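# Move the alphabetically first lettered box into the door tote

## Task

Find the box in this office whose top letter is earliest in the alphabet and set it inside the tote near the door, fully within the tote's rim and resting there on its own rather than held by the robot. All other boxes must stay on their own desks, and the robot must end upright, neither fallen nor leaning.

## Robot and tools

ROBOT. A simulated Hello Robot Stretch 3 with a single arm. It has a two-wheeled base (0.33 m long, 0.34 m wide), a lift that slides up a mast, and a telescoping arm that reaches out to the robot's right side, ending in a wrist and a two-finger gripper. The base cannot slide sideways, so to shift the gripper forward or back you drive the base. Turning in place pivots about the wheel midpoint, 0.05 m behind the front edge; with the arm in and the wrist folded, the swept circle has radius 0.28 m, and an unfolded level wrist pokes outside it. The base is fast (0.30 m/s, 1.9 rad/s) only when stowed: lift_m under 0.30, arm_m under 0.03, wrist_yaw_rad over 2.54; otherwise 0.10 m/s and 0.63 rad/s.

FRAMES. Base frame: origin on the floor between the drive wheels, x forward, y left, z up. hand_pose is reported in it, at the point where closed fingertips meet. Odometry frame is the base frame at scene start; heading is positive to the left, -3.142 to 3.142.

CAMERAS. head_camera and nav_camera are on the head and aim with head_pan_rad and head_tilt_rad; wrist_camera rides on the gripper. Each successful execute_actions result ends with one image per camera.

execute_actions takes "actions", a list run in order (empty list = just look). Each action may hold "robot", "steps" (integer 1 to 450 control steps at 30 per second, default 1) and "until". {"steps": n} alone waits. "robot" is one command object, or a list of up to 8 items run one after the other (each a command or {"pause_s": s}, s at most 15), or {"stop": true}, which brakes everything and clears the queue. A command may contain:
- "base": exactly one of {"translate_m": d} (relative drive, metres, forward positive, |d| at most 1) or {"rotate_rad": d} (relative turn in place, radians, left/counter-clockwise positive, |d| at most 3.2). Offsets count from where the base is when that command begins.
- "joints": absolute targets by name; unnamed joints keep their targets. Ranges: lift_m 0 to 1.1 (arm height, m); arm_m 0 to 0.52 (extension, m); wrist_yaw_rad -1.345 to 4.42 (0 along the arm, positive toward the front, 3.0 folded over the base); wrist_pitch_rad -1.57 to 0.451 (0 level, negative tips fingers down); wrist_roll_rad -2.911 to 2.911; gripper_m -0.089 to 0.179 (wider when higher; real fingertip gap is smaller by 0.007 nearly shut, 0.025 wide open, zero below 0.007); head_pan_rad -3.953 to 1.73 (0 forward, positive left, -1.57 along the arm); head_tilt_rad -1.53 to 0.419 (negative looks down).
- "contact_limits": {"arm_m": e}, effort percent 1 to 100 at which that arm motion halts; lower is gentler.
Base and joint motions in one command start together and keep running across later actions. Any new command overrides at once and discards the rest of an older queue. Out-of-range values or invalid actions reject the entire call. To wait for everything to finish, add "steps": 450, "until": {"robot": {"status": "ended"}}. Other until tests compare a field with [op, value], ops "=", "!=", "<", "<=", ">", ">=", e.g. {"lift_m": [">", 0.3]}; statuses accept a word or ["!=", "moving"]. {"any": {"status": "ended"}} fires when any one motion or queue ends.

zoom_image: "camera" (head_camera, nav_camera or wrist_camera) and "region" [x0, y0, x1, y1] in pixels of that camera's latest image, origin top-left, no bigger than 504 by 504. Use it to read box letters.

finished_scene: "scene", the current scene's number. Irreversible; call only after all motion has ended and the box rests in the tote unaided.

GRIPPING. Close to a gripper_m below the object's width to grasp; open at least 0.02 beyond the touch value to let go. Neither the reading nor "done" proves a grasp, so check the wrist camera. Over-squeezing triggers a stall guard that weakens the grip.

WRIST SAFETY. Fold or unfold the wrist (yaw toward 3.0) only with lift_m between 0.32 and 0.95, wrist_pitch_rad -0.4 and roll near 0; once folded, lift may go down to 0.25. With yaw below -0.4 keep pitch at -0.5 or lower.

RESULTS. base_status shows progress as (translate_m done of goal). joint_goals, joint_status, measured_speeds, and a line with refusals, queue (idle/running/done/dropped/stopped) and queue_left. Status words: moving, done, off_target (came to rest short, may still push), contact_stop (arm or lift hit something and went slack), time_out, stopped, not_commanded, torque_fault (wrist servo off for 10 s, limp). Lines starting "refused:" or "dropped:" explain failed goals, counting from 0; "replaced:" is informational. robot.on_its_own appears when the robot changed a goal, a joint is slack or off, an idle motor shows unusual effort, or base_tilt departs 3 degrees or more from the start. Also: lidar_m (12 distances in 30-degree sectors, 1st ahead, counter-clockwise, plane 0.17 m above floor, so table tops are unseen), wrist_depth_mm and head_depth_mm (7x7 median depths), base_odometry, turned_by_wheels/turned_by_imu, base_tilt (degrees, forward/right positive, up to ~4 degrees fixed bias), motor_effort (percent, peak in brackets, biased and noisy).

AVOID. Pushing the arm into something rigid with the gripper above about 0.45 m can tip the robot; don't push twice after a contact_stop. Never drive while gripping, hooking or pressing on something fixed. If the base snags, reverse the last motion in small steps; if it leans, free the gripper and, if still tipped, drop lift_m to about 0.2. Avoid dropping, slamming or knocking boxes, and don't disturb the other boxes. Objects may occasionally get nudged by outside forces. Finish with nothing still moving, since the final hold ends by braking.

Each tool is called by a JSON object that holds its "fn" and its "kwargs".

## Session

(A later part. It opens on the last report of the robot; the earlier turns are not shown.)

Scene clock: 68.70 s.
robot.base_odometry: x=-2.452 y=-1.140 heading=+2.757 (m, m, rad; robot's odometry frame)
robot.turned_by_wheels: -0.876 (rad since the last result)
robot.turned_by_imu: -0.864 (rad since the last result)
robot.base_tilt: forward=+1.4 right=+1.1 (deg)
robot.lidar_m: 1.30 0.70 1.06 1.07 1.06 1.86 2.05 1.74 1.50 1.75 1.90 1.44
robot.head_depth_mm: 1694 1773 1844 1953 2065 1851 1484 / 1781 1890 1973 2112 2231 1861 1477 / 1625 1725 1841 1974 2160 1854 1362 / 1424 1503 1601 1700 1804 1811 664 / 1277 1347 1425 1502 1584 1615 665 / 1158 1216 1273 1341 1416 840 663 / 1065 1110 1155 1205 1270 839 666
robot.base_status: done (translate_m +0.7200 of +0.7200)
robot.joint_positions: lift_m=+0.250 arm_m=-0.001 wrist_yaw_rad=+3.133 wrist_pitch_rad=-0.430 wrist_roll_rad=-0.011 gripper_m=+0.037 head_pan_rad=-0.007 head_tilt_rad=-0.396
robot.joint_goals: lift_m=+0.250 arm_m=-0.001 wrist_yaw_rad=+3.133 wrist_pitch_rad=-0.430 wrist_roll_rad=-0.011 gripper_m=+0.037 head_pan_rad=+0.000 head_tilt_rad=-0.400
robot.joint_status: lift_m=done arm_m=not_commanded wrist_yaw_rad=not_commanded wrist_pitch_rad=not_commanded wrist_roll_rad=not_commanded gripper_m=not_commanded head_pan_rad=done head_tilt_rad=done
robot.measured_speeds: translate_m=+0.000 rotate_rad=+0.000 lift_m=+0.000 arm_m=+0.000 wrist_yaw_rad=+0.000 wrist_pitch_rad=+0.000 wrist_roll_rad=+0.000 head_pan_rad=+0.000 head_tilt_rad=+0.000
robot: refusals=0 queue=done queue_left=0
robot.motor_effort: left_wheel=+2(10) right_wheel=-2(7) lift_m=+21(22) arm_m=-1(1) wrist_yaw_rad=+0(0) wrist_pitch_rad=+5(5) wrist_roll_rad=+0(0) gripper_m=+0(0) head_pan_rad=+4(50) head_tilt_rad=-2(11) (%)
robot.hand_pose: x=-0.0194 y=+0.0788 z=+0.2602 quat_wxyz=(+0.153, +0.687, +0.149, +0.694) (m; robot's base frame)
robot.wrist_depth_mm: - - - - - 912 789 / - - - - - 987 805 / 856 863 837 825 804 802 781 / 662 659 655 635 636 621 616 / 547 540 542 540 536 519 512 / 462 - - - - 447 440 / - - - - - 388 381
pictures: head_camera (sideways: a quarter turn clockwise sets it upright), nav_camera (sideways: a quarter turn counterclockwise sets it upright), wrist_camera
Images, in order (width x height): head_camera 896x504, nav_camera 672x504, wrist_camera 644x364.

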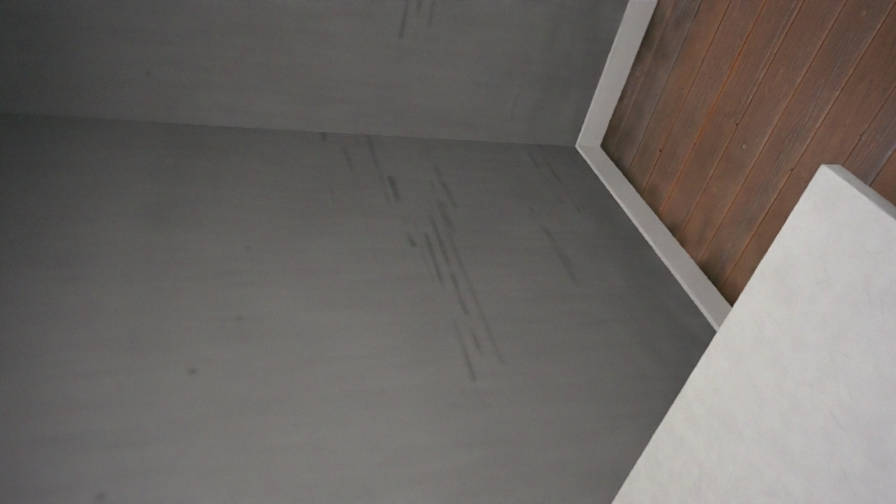

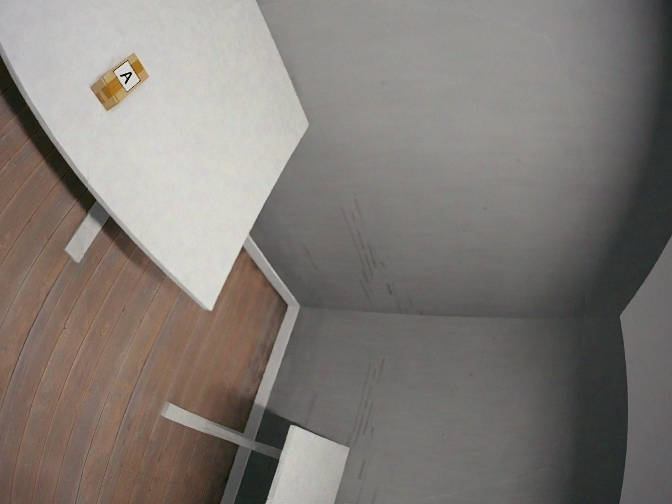

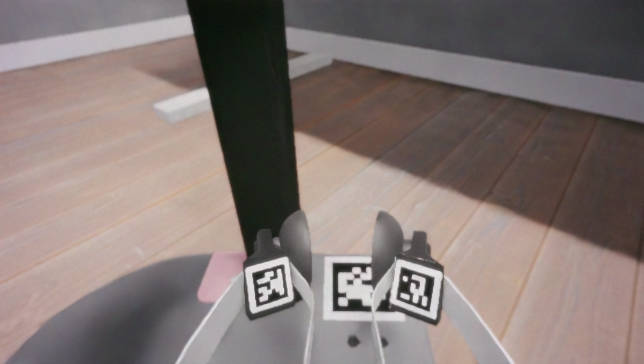

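{"fn": "zoom_image", "kwargs": {"camera": "nav_camera", "region": [70, 30, 170, 120]}}

{"fn": "execute_actions", "kwargs": {"actions": [{"robot": {"joints": {"head_pan_rad": 0.75, "head_tilt_rad": -0.75}}, "steps": 450, "until": {"robot": {"status": "ended"}}}]}}

Region (70, 30, 170, 120) of nav_camera's 672x504 image, scaled by 5.040, with more detail than that image has; it fills the top 454 rows of this view, and the rest is white.

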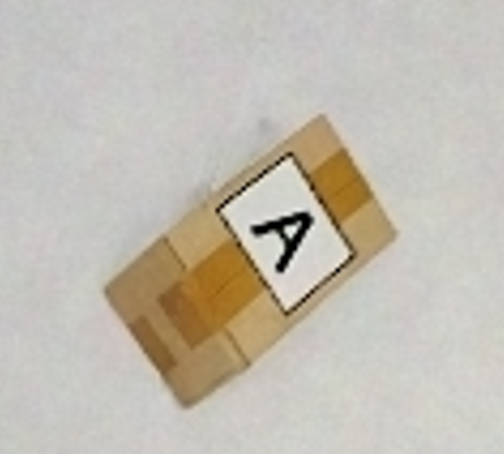

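Scene clock: 69.97 s.
robot.base_odometry: x=-2.452 y=-1.140 heading=+2.757 (m, m, rad; robot's odometry frame)
robot.turned_by_wheels: +0.000 (rad since the last result)
robot.turned_by_imu: +0.000 (rad since the last result)
robot.base_tilt: forward=+1.4 right=+1.0 (deg)
robot.lidar_m: 1.31 0.70 1.06 1.07 1.06 1.86 2.05 1.74 1.50 1.76 1.90 1.44
robot.head_depth_mm: 938 1050 1155 896 721 606 1167 / 925 1035 1115 891 725 606 1142 / 906 1022 1115 894 722 607 1139 / 901 1010 1102 900 722 608 1126 / 886 988 1081 898 721 594 1119 / 877 970 1076 893 725 608 558 / 864 965 1067 898 725 610 548
robot.base_status: done (translate_m +0.7200 of +0.7200)
robot.joint_positions: lift_m=+0.250 arm_m=-0.001 wrist_yaw_rad=+3.133 wrist_pitch_rad=-0.430 wrist_roll_rad=-0.011 gripper_m=+0.037 head_pan_rad=+0.743 head_tilt_rad=-0.740
robot.joint_goals: lift_m=+0.250 arm_m=-0.001 wrist_yaw_rad=+3.133 wrist_pitch_rad=-0.430 wrist_roll_rad=-0.011 gripper_m=+0.037 head_pan_rad=+0.750 head_tilt_rad=-0.750
robot.joint_status: lift_m=done arm_m=not_commanded wrist_yaw_rad=not_commanded wrist_pitch_rad=not_commanded wrist_roll_rad=not_commanded gripper_m=not_commanded head_pan_rad=done head_tilt_rad=done
robot.measured_speeds: translate_m=+0.000 rotate_rad=+0.000 lift_m=+0.000 arm_m=+0.000 wrist_yaw_rad=+0.000 wrist_pitch_rad=+0.000 wrist_roll_rad=+0.000 head_pan_rad=+0.000 head_tilt_rad=+0.000
robot: refusals=0 queue=done queue_left=0
robot.motor_effort: left_wheel=+2(2) right_wheel=-2(3) lift_m=+22(23) arm_m=-1(1) wrist_yaw_rad=+1(1) wrist_pitch_rad=+5(5) wrist_roll_rad=+0(0) gripper_m=+0(1) head_pan_rad=+4(47) head_tilt_rad=-4(21) (%)
robot.hand_pose: x=-0.0194 y=+0.0788 z=+0.2602 quat_wxyz=(+0.153, +0.687, +0.149, +0.694) (m; robot's base frame)
robot.wrist_depth_mm: - - - - - 883 791 / - - - - - 943 799 / 859 855 807 812 800 800 791 / 668 668 657 634 634 633 617 / 552 530 540 543 536 525 509 / 463 - - - - 448 436 / - - - - - 387 384
pictures: head_camera (sideways: a quarter turn clockwise sets it upright), nav_camera (sideways: a quarter turn counterclockwise sets it upright), wrist_camera
Images, in order (width x height): head_camera 896x504, nav_camera 672x504, wrist_camera 644x364.

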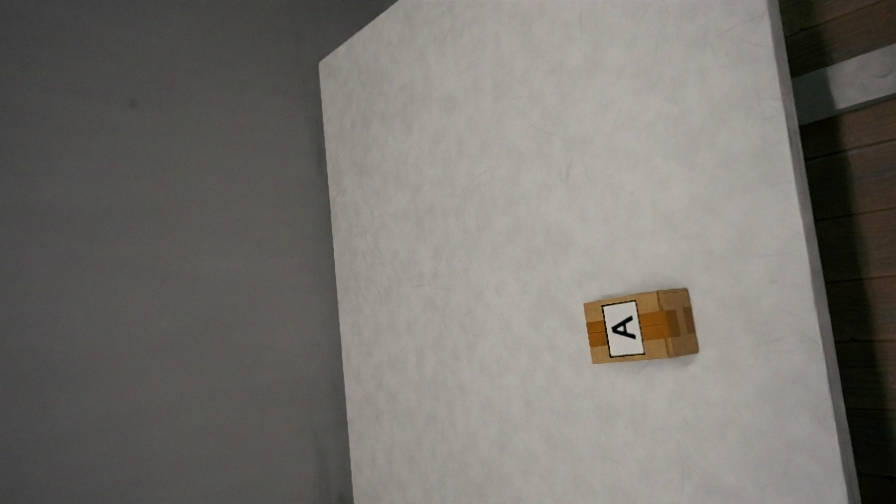

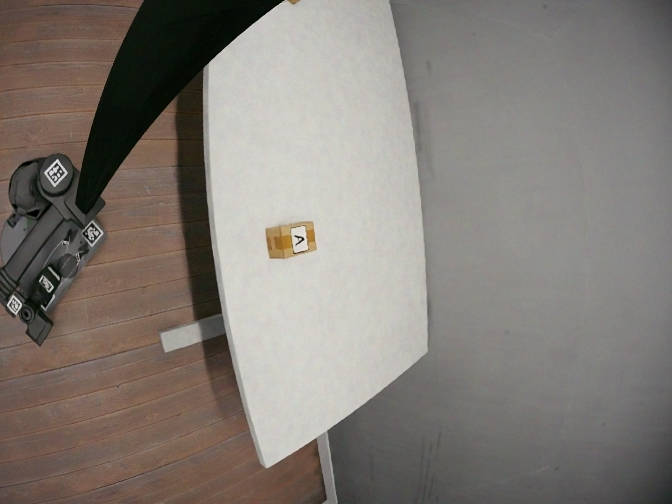

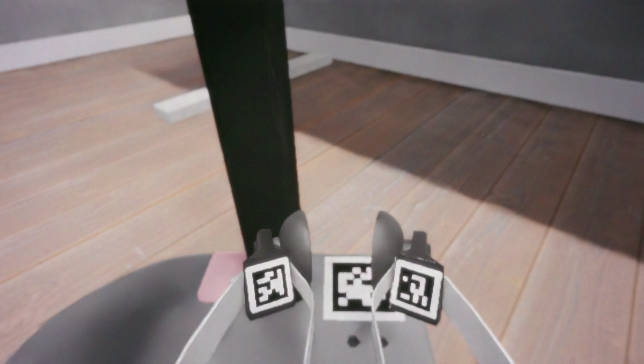

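{"fn": "execute_actions", "kwargs": {"actions": [{"robot": [{"base": {"translate_m": -0.25}}, {"base": {"rotate_rad": 2.446}, "joints": {"head_pan_rad": -1.57, "head_tilt_rad": -0.7}}], "steps": 450, "until": {"robot": {"status": "ended"}}}]}}

Scene clock: 77.73 s.
robot.base_odometry: x=-2.221 y=-1.234 heading=-1.080 (m, m, rad; robot's odometry frame)
robot.turned_by_wheels: +2.446 (rad since the last result)
robot.turned_by_imu: +2.434 (rad since the last result)
robot.base_tilt: forward=+1.4 right=+1.0 (deg)
robot.lidar_m: 1.67 1.73 1.50 1.35 1.73 1.95 1.64 1.75 0.94 1.22 1.02 1.72
robot.head_depth_mm: 1026 1138 1208 935 724 1340 1205 / 1030 1134 1221 937 725 1335 1197 / 1025 1139 1218 934 747 1337 1204 / 1033 1138 1222 930 746 1336 1205 / 1026 1142 1219 944 747 1338 1204 / 1023 1144 1217 939 750 1344 1205 / 1025 1134 1212 939 749 1349 1210
robot.base_status: done (rotate_rad +2.4459 of +2.4460)
robot.joint_positions: lift_m=+0.250 arm_m=-0.001 wrist_yaw_rad=+3.133 wrist_pitch_rad=-0.430 wrist_roll_rad=-0.011 gripper_m=+0.037 head_pan_rad=-1.563 head_tilt_rad=-0.704
robot.joint_goals: lift_m=+0.250 arm_m=-0.001 wrist_yaw_rad=+3.133 wrist_pitch_rad=-0.430 wrist_roll_rad=-0.011 gripper_m=+0.037 head_pan_rad=-1.570 head_tilt_rad=-0.700
robot.joint_status: lift_m=done arm_m=not_commanded wrist_yaw_rad=not_commanded wrist_pitch_rad=not_commanded wrist_roll_rad=not_commanded gripper_m=not_commanded head_pan_rad=done head_tilt_rad=done
robot.measured_speeds: translate_m=+0.000 rotate_rad=+0.000 lift_m=+0.000 arm_m=+0.000 wrist_yaw_rad=+0.000 wrist_pitch_rad=+0.000 wrist_roll_rad=+0.000 head_pan_rad=+0.000 head_tilt_rad=+0.000
robot: refusals=0 queue=done queue_left=0
robot.motor_effort: left_wheel=-2(7) right_wheel=+2(10) lift_m=+22(23) arm_m=-1(1) wrist_yaw_rad=+0(1) wrist_pitch_rad=+5(5) wrist_roll_rad=+0(0) gripper_m=+0(1) head_pan_rad=-4(50) head_tilt_rad=+2(5) (%)
robot.hand_pose: x=-0.0194 y=+0.0788 z=+0.2602 quat_wxyz=(+0.153, +0.687, +0.149, +0.694) (m; robot's base frame)
robot.wrist_depth_mm: - - - - - - - / - - - - - - - / 835 856 807 817 812 812 780 / 674 661 656 646 641 634 623 / 537 535 543 547 544 526 505 / 463 - - - - 444 441 / - - - - - 389 381
pictures: head_camera (sideways: a quarter turn clockwise sets it upright), nav_camera (sideways: a quarter turn counterclockwise sets it upright), wrist_camera
Images, in order (width x height): head_camera 896x504, nav_camera 672x504, wrist_camera 644x364.

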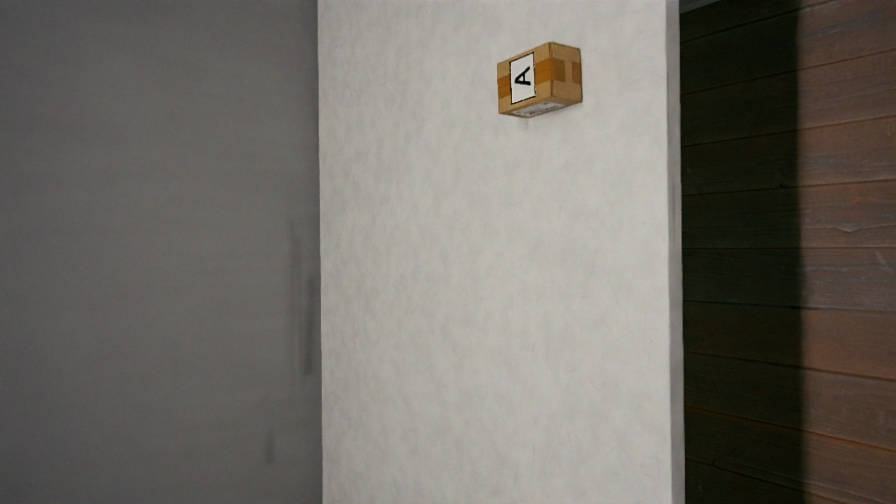

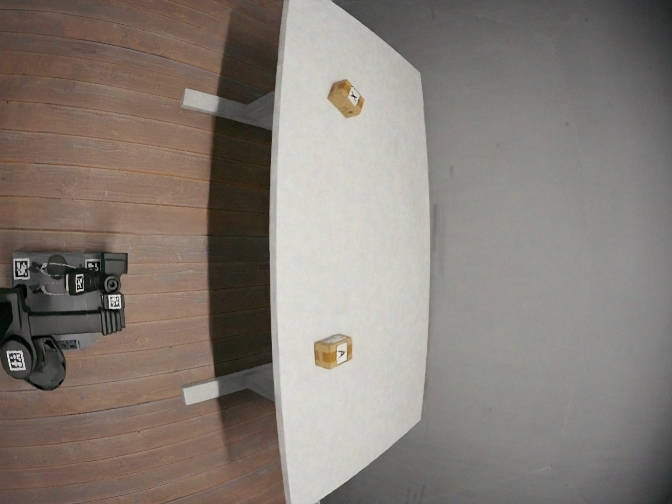

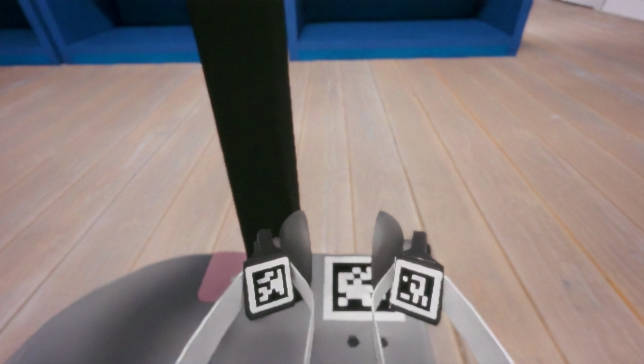

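{"fn": "execute_actions", "kwargs": {"actions": [{"robot": [{"base": {"translate_m": -0.2}, "joints": {"lift_m": 0.9}}, {"joints": {"wrist_yaw_rad": 0.0}}], "steps": 450, "until": {"robot": {"status": "ended"}}}]}}

Scene clock: 87.27 s.
robot.base_odometry: x=-2.315 y=-1.057 heading=-1.080 (m, m, rad; robot's odometry frame)
robot.turned_by_wheels: +0.000 (rad since the last result)
robot.turned_by_imu: +0.002 (rad since the last result)
robot.base_tilt: forward=+1.3 right=+1.0 (deg)
robot.lidar_m: 1.87 1.94 1.60 1.33 1.85 1.77 1.44 1.75 0.85 1.22 1.26 1.16
robot.head_depth_mm: 1019 1140 1217 934 761 - - / 1027 1148 1214 932 749 - - / 1028 1139 1222 936 792 - - / 1033 1144 1221 937 726 1339 1190 / 1030 1144 1219 936 747 1342 1206 / 1027 1140 1222 938 748 1339 1206 / 1035 1142 1222 937 753 1337 1210
robot.base_status: done (translate_m -0.2000 of -0.2000)
robot.joint_positions: lift_m=+0.900 arm_m=-0.001 wrist_yaw_rad=+0.003 wrist_pitch_rad=-0.430 wrist_roll_rad=-0.011 gripper_m=+0.037 head_pan_rad=-1.563 head_tilt_rad=-0.704
robot.joint_goals: lift_m=+0.900 arm_m=-0.001 wrist_yaw_rad=+0.000 wrist_pitch_rad=-0.430 wrist_roll_rad=-0.011 gripper_m=+0.037 head_pan_rad=-1.570 head_tilt_rad=-0.700
robot.joint_status: lift_m=done arm_m=not_commanded wrist_yaw_rad=done wrist_pitch_rad=not_commanded wrist_roll_rad=not_commanded gripper_m=not_commanded head_pan_rad=done head_tilt_rad=done
robot.measured_speeds: translate_m=+0.000 rotate_rad=+0.000 lift_m=+0.000 arm_m=+0.000 wrist_yaw_rad=+0.000 wrist_pitch_rad=+0.000 wrist_roll_rad=+0.000 head_pan_rad=+0.000 head_tilt_rad=+0.000
robot: refusals=0 queue=done queue_left=0
robot.motor_effort: left_wheel=-2(10) right_wheel=+2(5) lift_m=+34(37) arm_m=-1(1) wrist_yaw_rad=-3(3) wrist_pitch_rad=+5(5) wrist_roll_rad=+0(0) gripper_m=-1(0) head_pan_rad=-3(5) head_tilt_rad=+1(2) (%)
robot.hand_pose: x=-0.0210 y=-0.3669 z=+0.9096 quat_wxyz=(+0.695, +0.153, -0.687, -0.150) (m; robot's base frame)
robot.wrist_depth_mm: 893 868 877 859 861 827 847 / 925 918 914 907 890 908 923 / 719 705 690 687 668 662 - / 551 552 525 525 518 513 511 / 442 442 439 422 451 427 422 / 378 382 373 366 - 360 357 / - - - - - 968 957
pictures: head_camera (sideways: a quarter turn clockwise sets it upright), nav_camera (sideways: a quarter turn counterclockwise sets it upright), wrist_camera
Images, in order (width x height): head_camera 896x504, nav_camera 672x504, wrist_camera 644x364.

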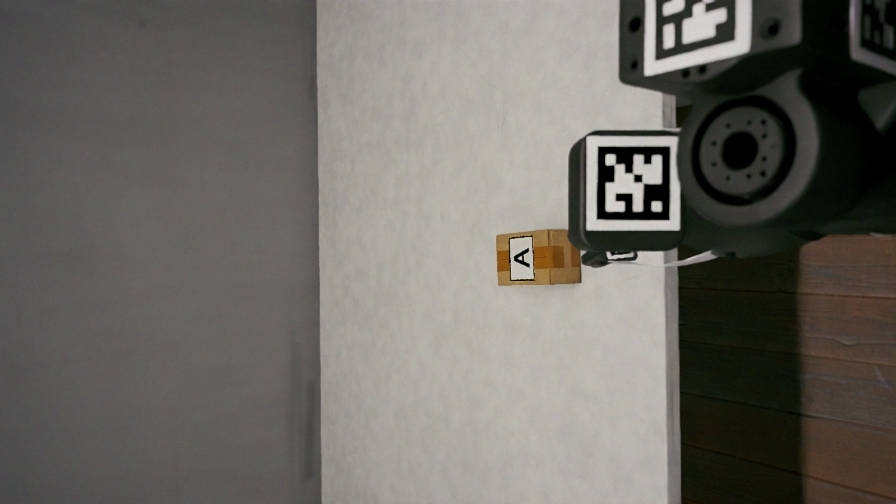

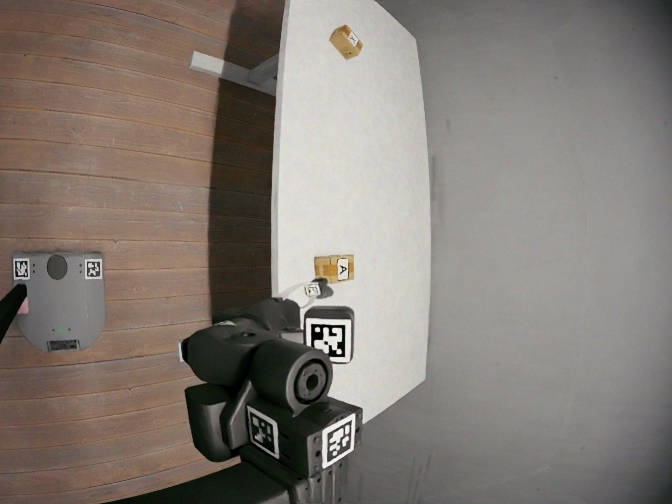

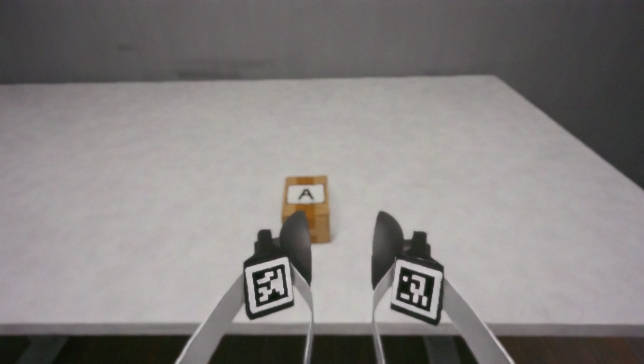

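{"fn": "execute_actions", "kwargs": {"actions": [{"robot": {"joints": {"wrist_pitch_rad": -1.57, "lift_m": 1.05, "gripper_m": 0.14}}, "steps": 450, "until": {"robot": {"status": "ended"}}}]}}

Scene clock: 89.83 s.
robot.base_odometry: x=-2.315 y=-1.057 heading=-1.080 (m, m, rad; robot's odometry frame)
robot.turned_by_wheels: +0.000 (rad since the last result)
robot.turned_by_imu: +0.001 (rad since the last result)
robot.base_tilt: forward=+1.4 right=+1.0 (deg)
robot.lidar_m: 1.87 1.93 1.60 1.34 1.85 1.78 1.44 1.75 0.85 1.22 1.26 1.16
robot.head_depth_mm: 1027 1098 - - - - - / 1025 1100 - - - - - / 1030 1111 - - - - - / 1032 1145 1216 936 726 1377 - / 1033 1139 1225 937 747 1340 1237 / 1034 1144 1224 939 749 1351 1210 / 1029 1152 1223 941 751 1331 1216
robot.base_status: done (translate_m -0.2000 of -0.2000)
robot.joint_positions: lift_m=+1.050 arm_m=-0.001 wrist_yaw_rad=+0.002 wrist_pitch_rad=-1.557 wrist_roll_rad=-0.011 gripper_m=+0.140 head_pan_rad=-1.563 head_tilt_rad=-0.704
robot.joint_goals: lift_m=+1.050 arm_m=-0.001 wrist_yaw_rad=+0.000 wrist_pitch_rad=-1.570 wrist_roll_rad=-0.011 gripper_m=+0.140 head_pan_rad=-1.570 head_tilt_rad=-0.700
robot.joint_status: lift_m=done arm_m=not_commanded wrist_yaw_rad=done wrist_pitch_rad=done wrist_roll_rad=not_commanded gripper_m=done head_pan_rad=done head_tilt_rad=done
robot.measured_speeds: translate_m=+0.000 rotate_rad=+0.000 lift_m=+0.000 arm_m=+0.000 wrist_yaw_rad=+0.000 wrist_pitch_rad=+0.000 wrist_roll_rad=+0.000 head_pan_rad=+0.000 head_tilt_rad=+0.000
robot: refusals=0 queue=done queue_left=0
robot.motor_effort: left_wheel=-2(2) right_wheel=+2(2) lift_m=+34(39) arm_m=-2(1) wrist_yaw_rad=-3(3) wrist_pitch_rad=-2(1) wrist_roll_rad=+0(0) gripper_m=-1(83) head_pan_rad=-4(4) head_tilt_rad=+2(2) (%)
robot.hand_pose: x=-0.0217 y=-0.1235 z=+0.9319 quat_wxyz=(+0.507, +0.500, -0.500, -0.494) (m; robot's base frame)
robot.wrist_depth_mm: - - - - - 932 934 / - - - - - - - / - - - - - - - / - - - - - - - / - - - - - - - / - - - - - - - / - - - - - - -
pictures: head_camera (sideways: a quarter turn clockwise sets it upright), nav_camera (sideways: a quarter turn counterclockwise sets it upright), wrist_camera
Images, in order (width x height): head_camera 896x504, nav_camera 672x504, wrist_camera 644x364.

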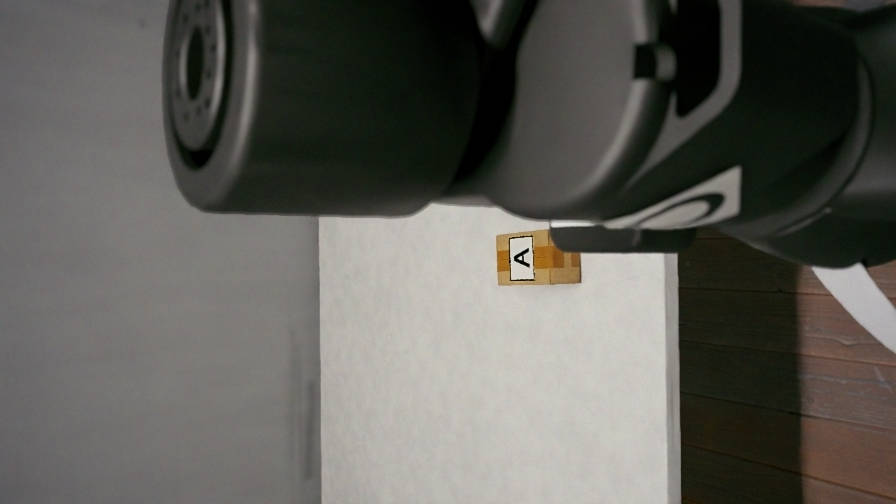

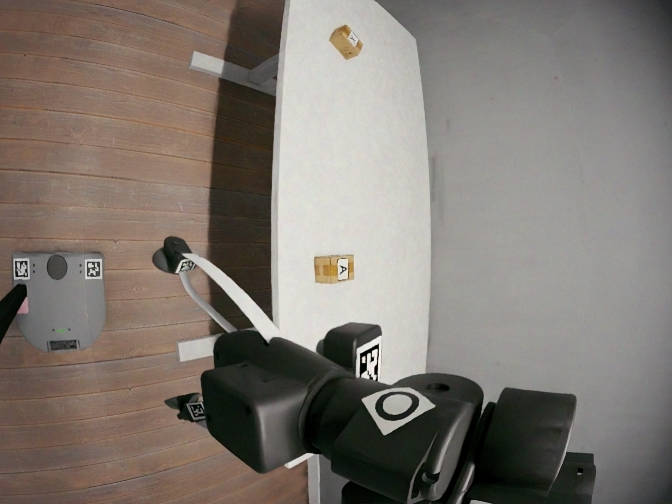

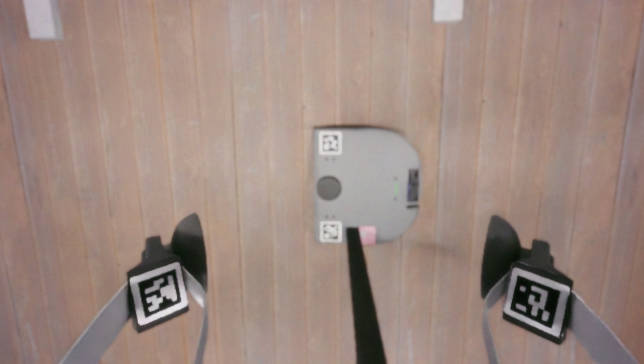

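{"fn": "execute_actions", "kwargs": {"actions": [{"robot": {"joints": {"arm_m": 0.42, "head_tilt_rad": -0.9}}, "steps": 450, "until": {"robot": {"status": "ended"}}}]}}

Scene clock: 94.23 s.
robot.base_odometry: x=-2.315 y=-1.057 heading=-1.080 (m, m, rad; robot's odometry frame)
robot.turned_by_wheels: +0.000 (rad since the last result)
robot.turned_by_imu: +0.001 (rad since the last result)
robot.base_tilt: forward=+1.4 right=+1.0 (deg)
robot.lidar_m: 1.87 1.94 1.59 1.34 1.86 1.77 1.44 1.74 0.85 1.22 1.26 1.16
robot.head_depth_mm: 1075 1145 909 752 1402 1246 1125 / 1078 1146 899 750 1400 1271 1122 / - 1113 912 751 1423 1264 1131 / 1073 1120 912 728 1398 1273 1126 / 1075 1153 914 753 1397 1275 1134 / 1076 1154 916 757 1402 1273 1120 / 1075 1159 922 755 1409 1271 1127
robot.base_status: done (translate_m -0.2000 of -0.2000)
robot.joint_positions: lift_m=+1.050 arm_m=+0.420 wrist_yaw_rad=+0.001 wrist_pitch_rad=-1.558 wrist_roll_rad=-0.011 gripper_m=+0.140 head_pan_rad=-1.563 head_tilt_rad=-0.889
robot.joint_goals: lift_m=+1.050 arm_m=+0.420 wrist_yaw_rad=+0.000 wrist_pitch_rad=-1.570 wrist_roll_rad=-0.011 gripper_m=+0.140 head_pan_rad=-1.570 head_tilt_rad=-0.900
robot.joint_status: lift_m=done arm_m=done wrist_yaw_rad=done wrist_pitch_rad=done wrist_roll_rad=not_commanded gripper_m=done head_pan_rad=done head_tilt_rad=done
robot.measured_speeds: translate_m=+0.000 rotate_rad=+0.000 lift_m=+0.000 arm_m=+0.000 wrist_yaw_rad=+0.000 wrist_pitch_rad=+0.000 wrist_roll_rad=+0.000 head_pan_rad=+0.000 head_tilt_rad=+0.000
robot: refusals=0 queue=done queue_left=0
robot.motor_effort: left_wheel=-2(2) right_wheel=+2(2) lift_m=+34(34) arm_m=+5(5) wrist_yaw_rad=-1(2) wrist_pitch_rad=-1(2) wrist_roll_rad=+0(0) gripper_m=-1(0) head_pan_rad=-5(5) head_tilt_rad=-4(20) (%)
robot.hand_pose: x=-0.0216 y=-0.5437 z=+0.9319 quat_wxyz=(+0.506, +0.500, -0.500, -0.494) (m; robot's base frame)
robot.wrist_depth_mm: 350 350 346 341 336 336 327 / 367 360 354 350 347 339 338 / 377 366 363 314 357 350 347 / 386 378 378 370 368 361 353 / 399 385 384 377 374 367 369 / - - - - - - - / - - - - - - -
pictures: head_camera (sideways: a quarter turn clockwise sets it upright), nav_camera (sideways: a quarter turn counterclockwise sets it upright), wrist_camera
Images, in order (width x height): head_camera 896x504, nav_camera 672x504, wrist_camera 644x364.

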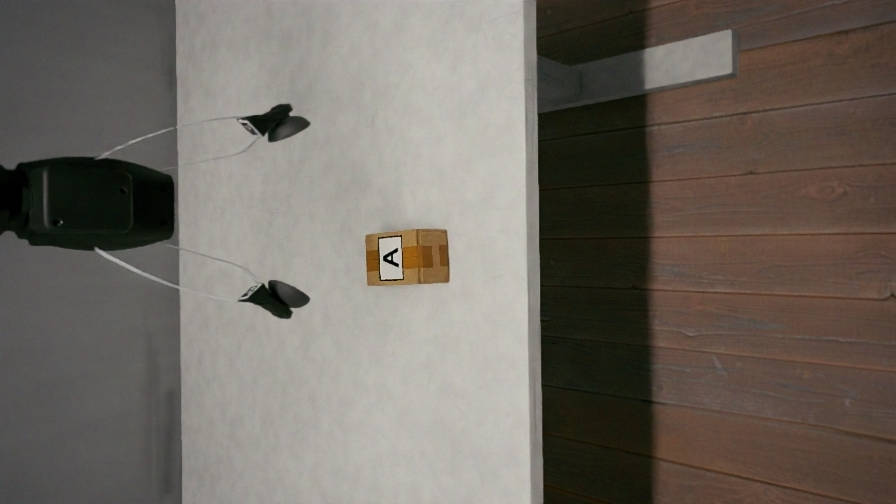

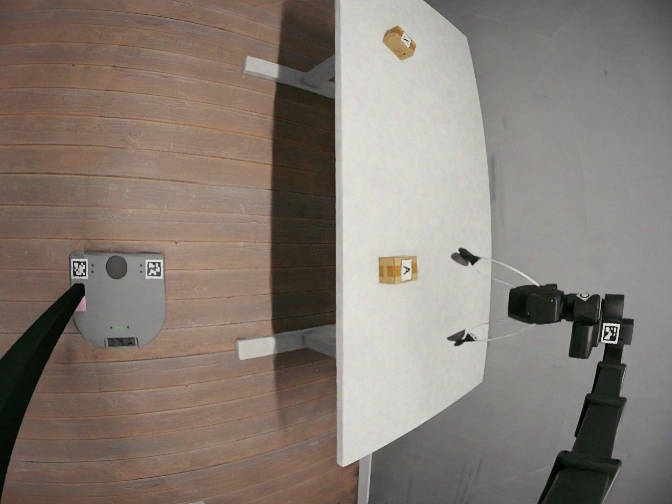

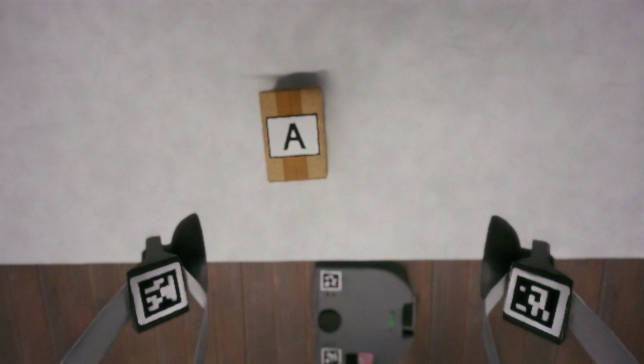

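{"fn": "execute_actions", "kwargs": {"actions": [{"robot": {"base": {"translate_m": 0.045}, "joints": {"lift_m": 0.97}}, "steps": 450, "until": {"robot": {"status": "ended"}}}]}}

Scene clock: 98.60 s.
robot.base_odometry: x=-2.294 y=-1.097 heading=-1.080 (m, m, rad; robot's odometry frame)
robot.turned_by_wheels: +0.000 (rad since the last result)
robot.turned_by_imu: +0.001 (rad since the last result)
robot.base_tilt: forward=+1.4 right=+1.1 (deg)
robot.lidar_m: 1.82 1.88 1.58 1.34 1.68 1.81 1.49 1.75 0.86 1.22 1.26 1.12
robot.head_depth_mm: - 1110 913 749 1372 1247 1128 / 1070 1159 925 749 1429 1278 1126 / - 1148 916 736 1435 1277 1127 / 1072 1156 920 735 1406 1267 1122 / 1073 1159 925 752 1397 1276 1128 / 1078 1157 913 756 1402 1279 1139 / 1077 1160 912 758 1406 1270 1129
robot.base_status: done (translate_m +0.0450 of +0.0450)
robot.joint_positions: lift_m=+0.970 arm_m=+0.420 wrist_yaw_rad=+0.001 wrist_pitch_rad=-1.558 wrist_roll_rad=-0.011 gripper_m=+0.140 head_pan_rad=-1.563 head_tilt_rad=-0.889
robot.joint_goals: lift_m=+0.970 arm_m=+0.420 wrist_yaw_rad=+0.000 wrist_pitch_rad=-1.570 wrist_roll_rad=-0.011 gripper_m=+0.140 head_pan_rad=-1.570 head_tilt_rad=-0.900
robot.joint_status: lift_m=done arm_m=done wrist_yaw_rad=done wrist_pitch_rad=done wrist_roll_rad=not_commanded gripper_m=done head_pan_rad=done head_tilt_rad=done
robot.measured_speeds: translate_m=+0.000 rotate_rad=+0.000 lift_m=+0.000 arm_m=+0.000 wrist_yaw_rad=+0.000 wrist_pitch_rad=+0.000 wrist_roll_rad=+0.000 head_pan_rad=+0.000 head_tilt_rad=+0.000
robot: refusals=0 queue=done queue_left=0
robot.motor_effort: left_wheel=-2(3) right_wheel=+2(6) lift_m=+21(37) arm_m=+5(6) wrist_yaw_rad=+0(0) wrist_pitch_rad=-1(1) wrist_roll_rad=+0(0) gripper_m=+0(0) head_pan_rad=-4(5) head_tilt_rad=-4(4) (%)
robot.hand_pose: x=-0.0216 y=-0.5437 z=+0.8524 quat_wxyz=(+0.506, +0.500, -0.500, -0.494) (m; robot's base frame)
robot.wrist_depth_mm: 280 275 271 267 265 262 261 / 289 281 281 274 274 267 267 / 295 291 288 235 282 276 275 / 303 295 295 243 288 284 281 / 316 312 305 303 297 292 290 / 322 322 312 309 306 303 293 / - - - - - - -
pictures: head_camera (sideways: a quarter turn clockwise sets it upright), nav_camera (sideways: a quarter turn counterclockwise sets it upright), wrist_camera
Images, in order (width x height): head_camera 896x504, nav_camera 672x504, wrist_camera 644x364.

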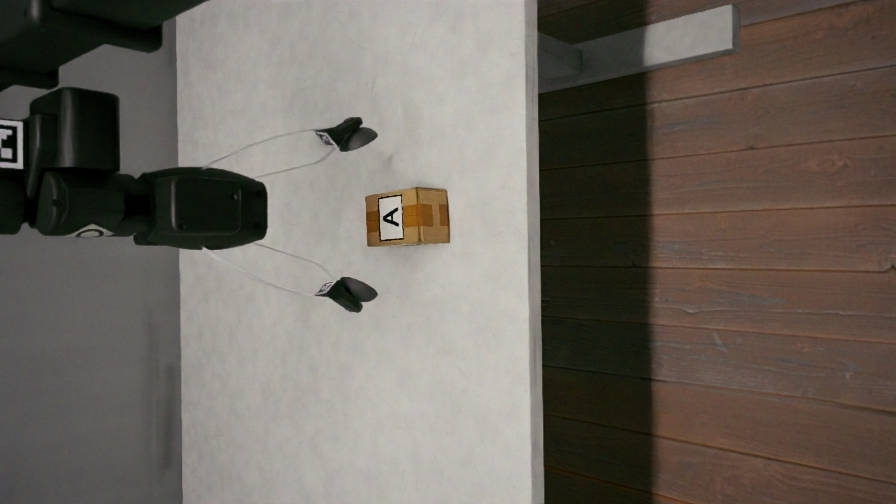

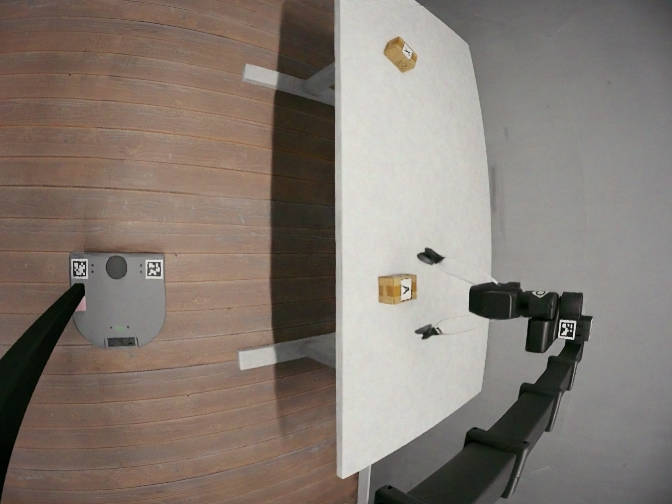

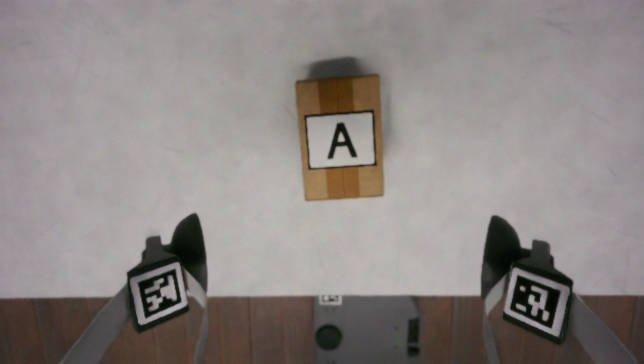

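{"fn": "execute_actions", "kwargs": {"actions": [{"robot": {"joints": {"arm_m": 0.45, "lift_m": 0.925}}, "steps": 450, "until": {"robot": {"status": "ended"}}}]}}

Scene clock: 100.57 s.
robot.base_odometry: x=-2.294 y=-1.097 heading=-1.080 (m, m, rad; robot's odometry frame)
robot.turned_by_wheels: +0.000 (rad since the last result)
robot.turned_by_imu: +0.000 (rad since the last result)
robot.base_tilt: forward=+1.4 right=+1.1 (deg)
robot.lidar_m: 1.82 1.89 1.58 1.34 1.67 1.81 1.48 1.75 0.86 1.22 1.27 1.13
robot.head_depth_mm: 1036 - 880 751 1364 1243 1127 / - 1108 910 753 1433 1273 1124 / - 1107 910 735 1426 1275 1122 / 1071 1154 911 737 1396 1267 1131 / 1070 1155 917 757 1409 1266 1143 / 1074 1158 919 755 1403 1275 1124 / 1076 1163 918 758 1409 1277 1130
robot.base_status: done (translate_m +0.0450 of +0.0450)
robot.joint_positions: lift_m=+0.925 arm_m=+0.450 wrist_yaw_rad=+0.001 wrist_pitch_rad=-1.558 wrist_roll_rad=-0.011 gripper_m=+0.140 head_pan_rad=-1.563 head_tilt_rad=-0.889
robot.joint_goals: lift_m=+0.925 arm_m=+0.450 wrist_yaw_rad=+0.000 wrist_pitch_rad=-1.570 wrist_roll_rad=-0.011 gripper_m=+0.140 head_pan_rad=-1.570 head_tilt_rad=-0.900
robot.joint_status: lift_m=done arm_m=done wrist_yaw_rad=done wrist_pitch_rad=done wrist_roll_rad=not_commanded gripper_m=done head_pan_rad=done head_tilt_rad=done
robot.measured_speeds: translate_m=+0.000 rotate_rad=+0.000 lift_m=+0.000 arm_m=+0.000 wrist_yaw_rad=+0.000 wrist_pitch_rad=+0.000 wrist_roll_rad=+0.000 head_pan_rad=+0.000 head_tilt_rad=+0.000
robot: refusals=0 queue=done queue_left=0
robot.motor_effort: left_wheel=-2(2) right_wheel=+2(2) lift_m=+22(25) arm_m=+5(6) wrist_yaw_rad=+0(0) wrist_pitch_rad=-1(1) wrist_roll_rad=+0(0) gripper_m=-1(0) head_pan_rad=-4(4) head_tilt_rad=-4(4) (%)
robot.hand_pose: x=-0.0216 y=-0.5736 z=+0.8075 quat_wxyz=(+0.506, +0.500, -0.500, -0.494) (m; robot's base frame)
robot.wrist_depth_mm: 235 234 227 226 223 222 220 / 241 238 237 234 230 228 225 / 249 246 244 194 236 233 231 / 256 252 249 197 243 240 237 / 265 260 257 204 248 246 245 / 271 269 264 262 257 255 251 / 281 276 273 270 266 263 258
pictures: head_camera (sideways: a quarter turn clockwise sets it upright), nav_camera (sideways: a quarter turn counterclockwise sets it upright), wrist_camera
Images, in order (width x height): head_camera 896x504, nav_camera 672x504, wrist_camera 644x364.

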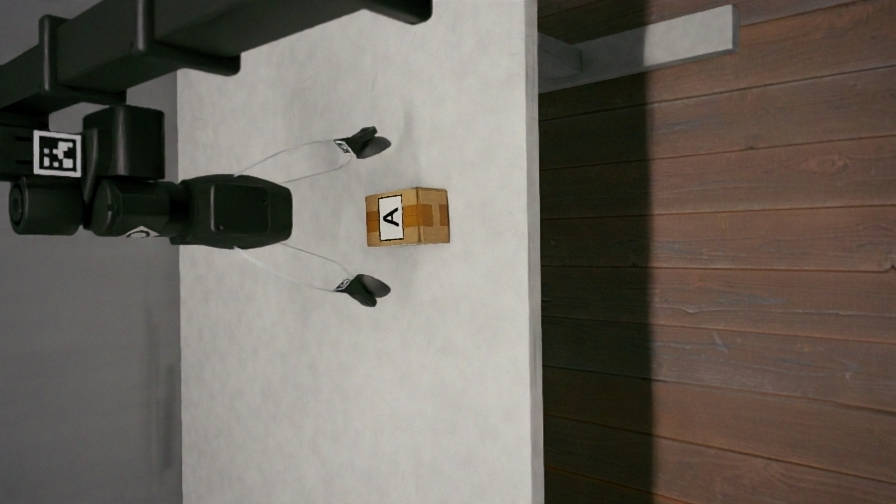

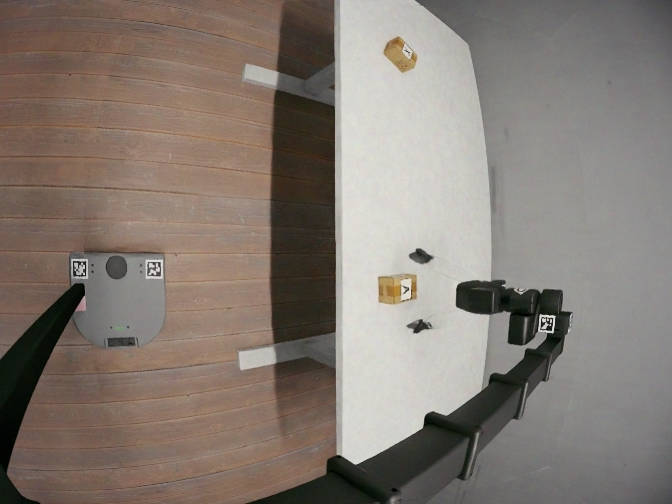

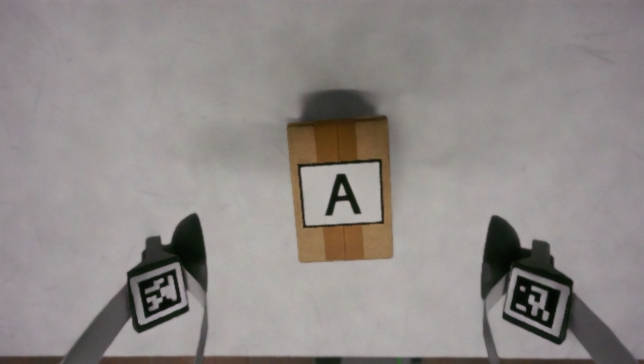

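{"fn": "execute_actions", "kwargs": {"actions": [{"robot": {"joints": {"arm_m": 0.48, "lift_m": 0.897}}, "steps": 450, "until": {"robot": {"status": "ended"}}}]}}

Scene clock: 101.97 s.
robot.base_odometry: x=-2.294 y=-1.097 heading=-1.080 (m, m, rad; robot's odometry frame)
robot.turned_by_wheels: +0.000 (rad since the last result)
robot.turned_by_imu: +0.000 (rad since the last result)
robot.base_tilt: forward=+1.4 right=+1.0 (deg)
robot.lidar_m: 1.82 1.89 1.58 1.34 1.68 1.82 1.48 1.75 0.86 1.22 1.26 1.13
robot.head_depth_mm: 1059 - - 744 1371 1244 1120 / 1025 1104 910 753 1429 1272 1131 / - 1108 912 734 1429 1265 1133 / 1076 1154 912 736 1396 1271 1131 / 1081 1152 916 755 1407 1272 1128 / 1074 1158 920 759 1400 1275 1135 / 1076 1160 917 759 1413 1280 1134
robot.base_status: done (translate_m +0.0450 of +0.0450)
robot.joint_positions: lift_m=+0.897 arm_m=+0.480 wrist_yaw_rad=+0.001 wrist_pitch_rad=-1.559 wrist_roll_rad=-0.011 gripper_m=+0.140 head_pan_rad=-1.563 head_tilt_rad=-0.889
robot.joint_goals: lift_m=+0.897 arm_m=+0.480 wrist_yaw_rad=+0.000 wrist_pitch_rad=-1.570 wrist_roll_rad=-0.011 gripper_m=+0.140 head_pan_rad=-1.570 head_tilt_rad=-0.900
robot.joint_status: lift_m=done arm_m=done wrist_yaw_rad=done wrist_pitch_rad=done wrist_roll_rad=not_commanded gripper_m=done head_pan_rad=done head_tilt_rad=done
robot.measured_speeds: translate_m=+0.000 rotate_rad=+0.000 lift_m=+0.000 arm_m=+0.000 wrist_yaw_rad=+0.000 wrist_pitch_rad=+0.000 wrist_roll_rad=+0.000 head_pan_rad=+0.000 head_tilt_rad=+0.000
robot: refusals=0 queue=done queue_left=0
robot.motor_effort: left_wheel=-2(2) right_wheel=+1(2) lift_m=+22(21) arm_m=+5(5) wrist_yaw_rad=+0(0) wrist_pitch_rad=-1(1) wrist_roll_rad=+0(0) gripper_m=+0(0) head_pan_rad=-3(5) head_tilt_rad=-4(4) (%)
robot.hand_pose: x=-0.0216 y=-0.6035 z=+0.7795 quat_wxyz=(+0.506, +0.500, -0.500, -0.495) (m; robot's base frame)
robot.wrist_depth_mm: 207 205 204 201 198 196 194 / 214 211 210 209 205 202 200 / 220 217 217 213 208 207 204 / 227 225 220 171 213 213 211 / 233 231 226 173 221 218 215 / 242 240 235 178 227 227 220 / 248 249 241 239 236 233 229
pictures: head_camera (sideways: a quarter turn clockwise sets it upright), nav_camera (sideways: a quarter turn counterclockwise sets it upright), wrist_camera
Images, in order (width x height): head_camera 896x504, nav_camera 672x504, wrist_camera 644x364.

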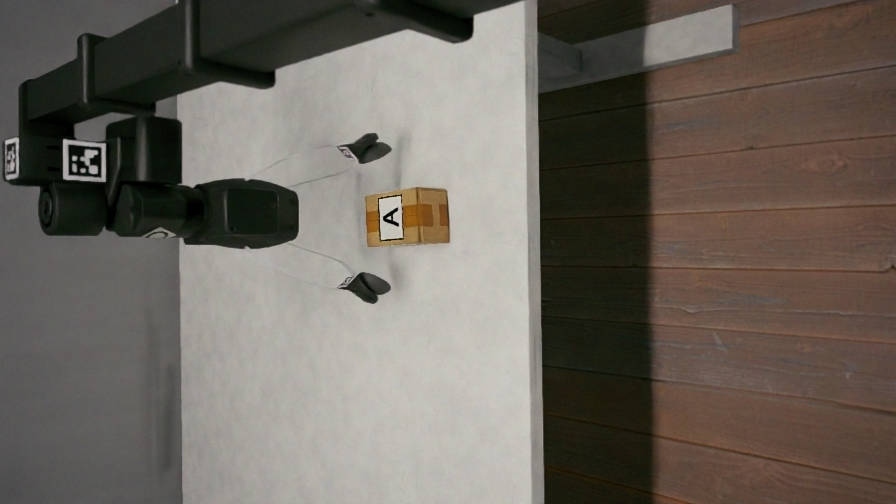

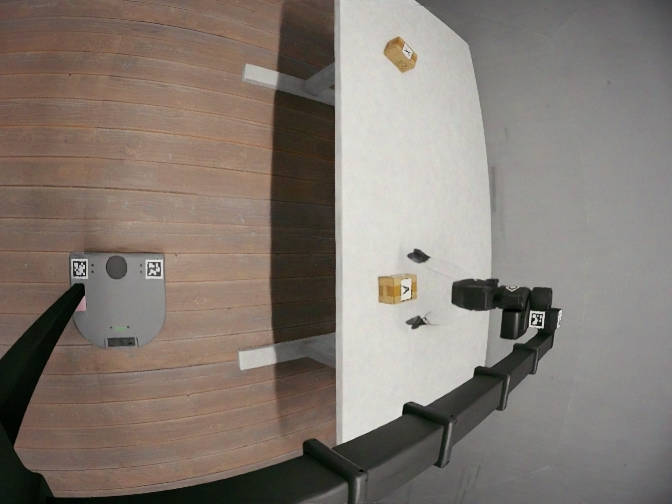

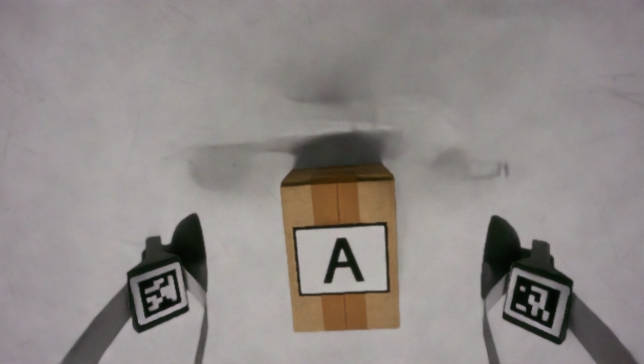

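{"fn": "execute_actions", "kwargs": {"actions": [{"robot": {"joints": {"gripper_m": 0.03}}, "steps": 450, "until": {"robot": {"status": "ended"}}}]}}

Scene clock: 103.67 s.
robot.base_odometry: x=-2.294 y=-1.097 heading=-1.080 (m, m, rad; robot's odometry frame)
robot.turned_by_wheels: +0.000 (rad since the last result)
robot.turned_by_imu: +0.000 (rad since the last result)
robot.base_tilt: forward=+1.4 right=+0.9 (deg)
robot.lidar_m: 1.82 1.89 1.58 1.34 1.68 1.81 1.48 1.75 0.87 1.22 1.26 1.13
robot.head_depth_mm: 1052 - - 743 1368 1245 1123 / 1024 1113 911 751 1430 1268 1134 / - 1111 914 736 1439 1260 1128 / 1069 1157 909 735 1402 1270 1131 / 1071 1164 912 752 1407 1280 1126 / 1081 1163 919 759 1403 1267 1131 / 1078 1158 916 759 1400 1281 1141
robot.base_status: done (translate_m +0.0450 of +0.0450)
robot.joint_positions: lift_m=+0.897 arm_m=+0.480 wrist_yaw_rad=+0.001 wrist_pitch_rad=-1.559 wrist_roll_rad=-0.011 gripper_m=+0.030 head_pan_rad=-1.563 head_tilt_rad=-0.889
robot.joint_goals: lift_m=+0.897 arm_m=+0.480 wrist_yaw_rad=+0.000 wrist_pitch_rad=-1.570 wrist_roll_rad=-0.011 gripper_m=+0.030 head_pan_rad=-1.570 head_tilt_rad=-0.900
robot.joint_status: lift_m=done arm_m=done wrist_yaw_rad=done wrist_pitch_rad=done wrist_roll_rad=not_commanded gripper_m=done head_pan_rad=done head_tilt_rad=done
robot.measured_speeds: translate_m=+0.000 rotate_rad=+0.000 lift_m=+0.000 arm_m=+0.000 wrist_yaw_rad=+0.000 wrist_pitch_rad=+0.000 wrist_roll_rad=+0.000 head_pan_rad=+0.000 head_tilt_rad=+0.000
robot: refusals=0 queue=done queue_left=0
robot.motor_effort: left_wheel=-2(2) right_wheel=+2(2) lift_m=+22(22) arm_m=+5(5) wrist_yaw_rad=+0(0) wrist_pitch_rad=-1(1) wrist_roll_rad=+0(0) gripper_m=-9(84) head_pan_rad=-5(4) head_tilt_rad=-4(4) (%)
robot.hand_pose: x=-0.0216 y=-0.6034 z=+0.7795 quat_wxyz=(+0.506, +0.500, -0.500, -0.495) (m; robot's base frame)
robot.wrist_depth_mm: 208 206 202 201 199 196 194 / 215 212 210 208 204 201 200 / 220 219 216 213 211 208 204 / 226 223 221 171 214 214 211 / 233 230 227 173 219 219 218 / 243 239 235 179 180 224 224 / 250 245 242 238 236 232 230
pictures: head_camera (sideways: a quarter turn clockwise sets it upright), nav_camera (sideways: a quarter turn counterclockwise sets it upright), wrist_camera
Images, in order (width x height): head_camera 896x504, nav_camera 672x504, wrist_camera 644x364.

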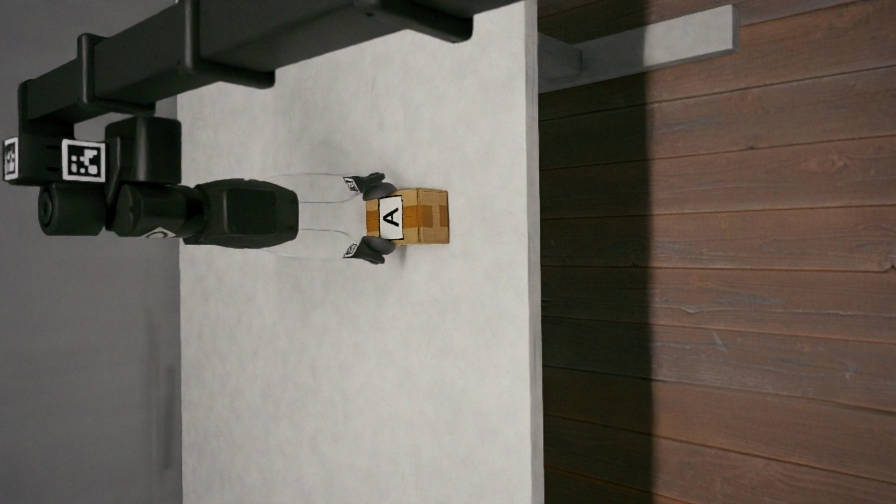

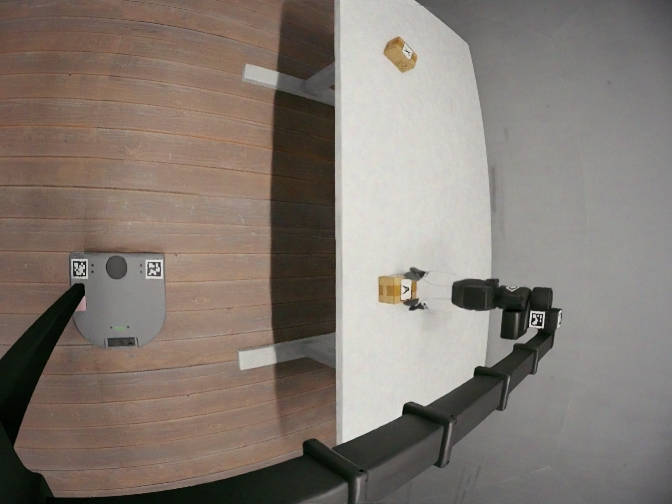

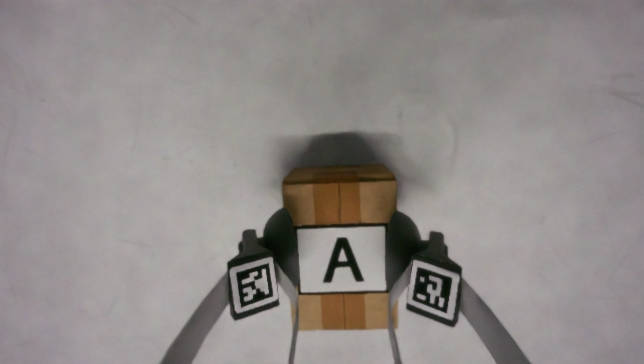

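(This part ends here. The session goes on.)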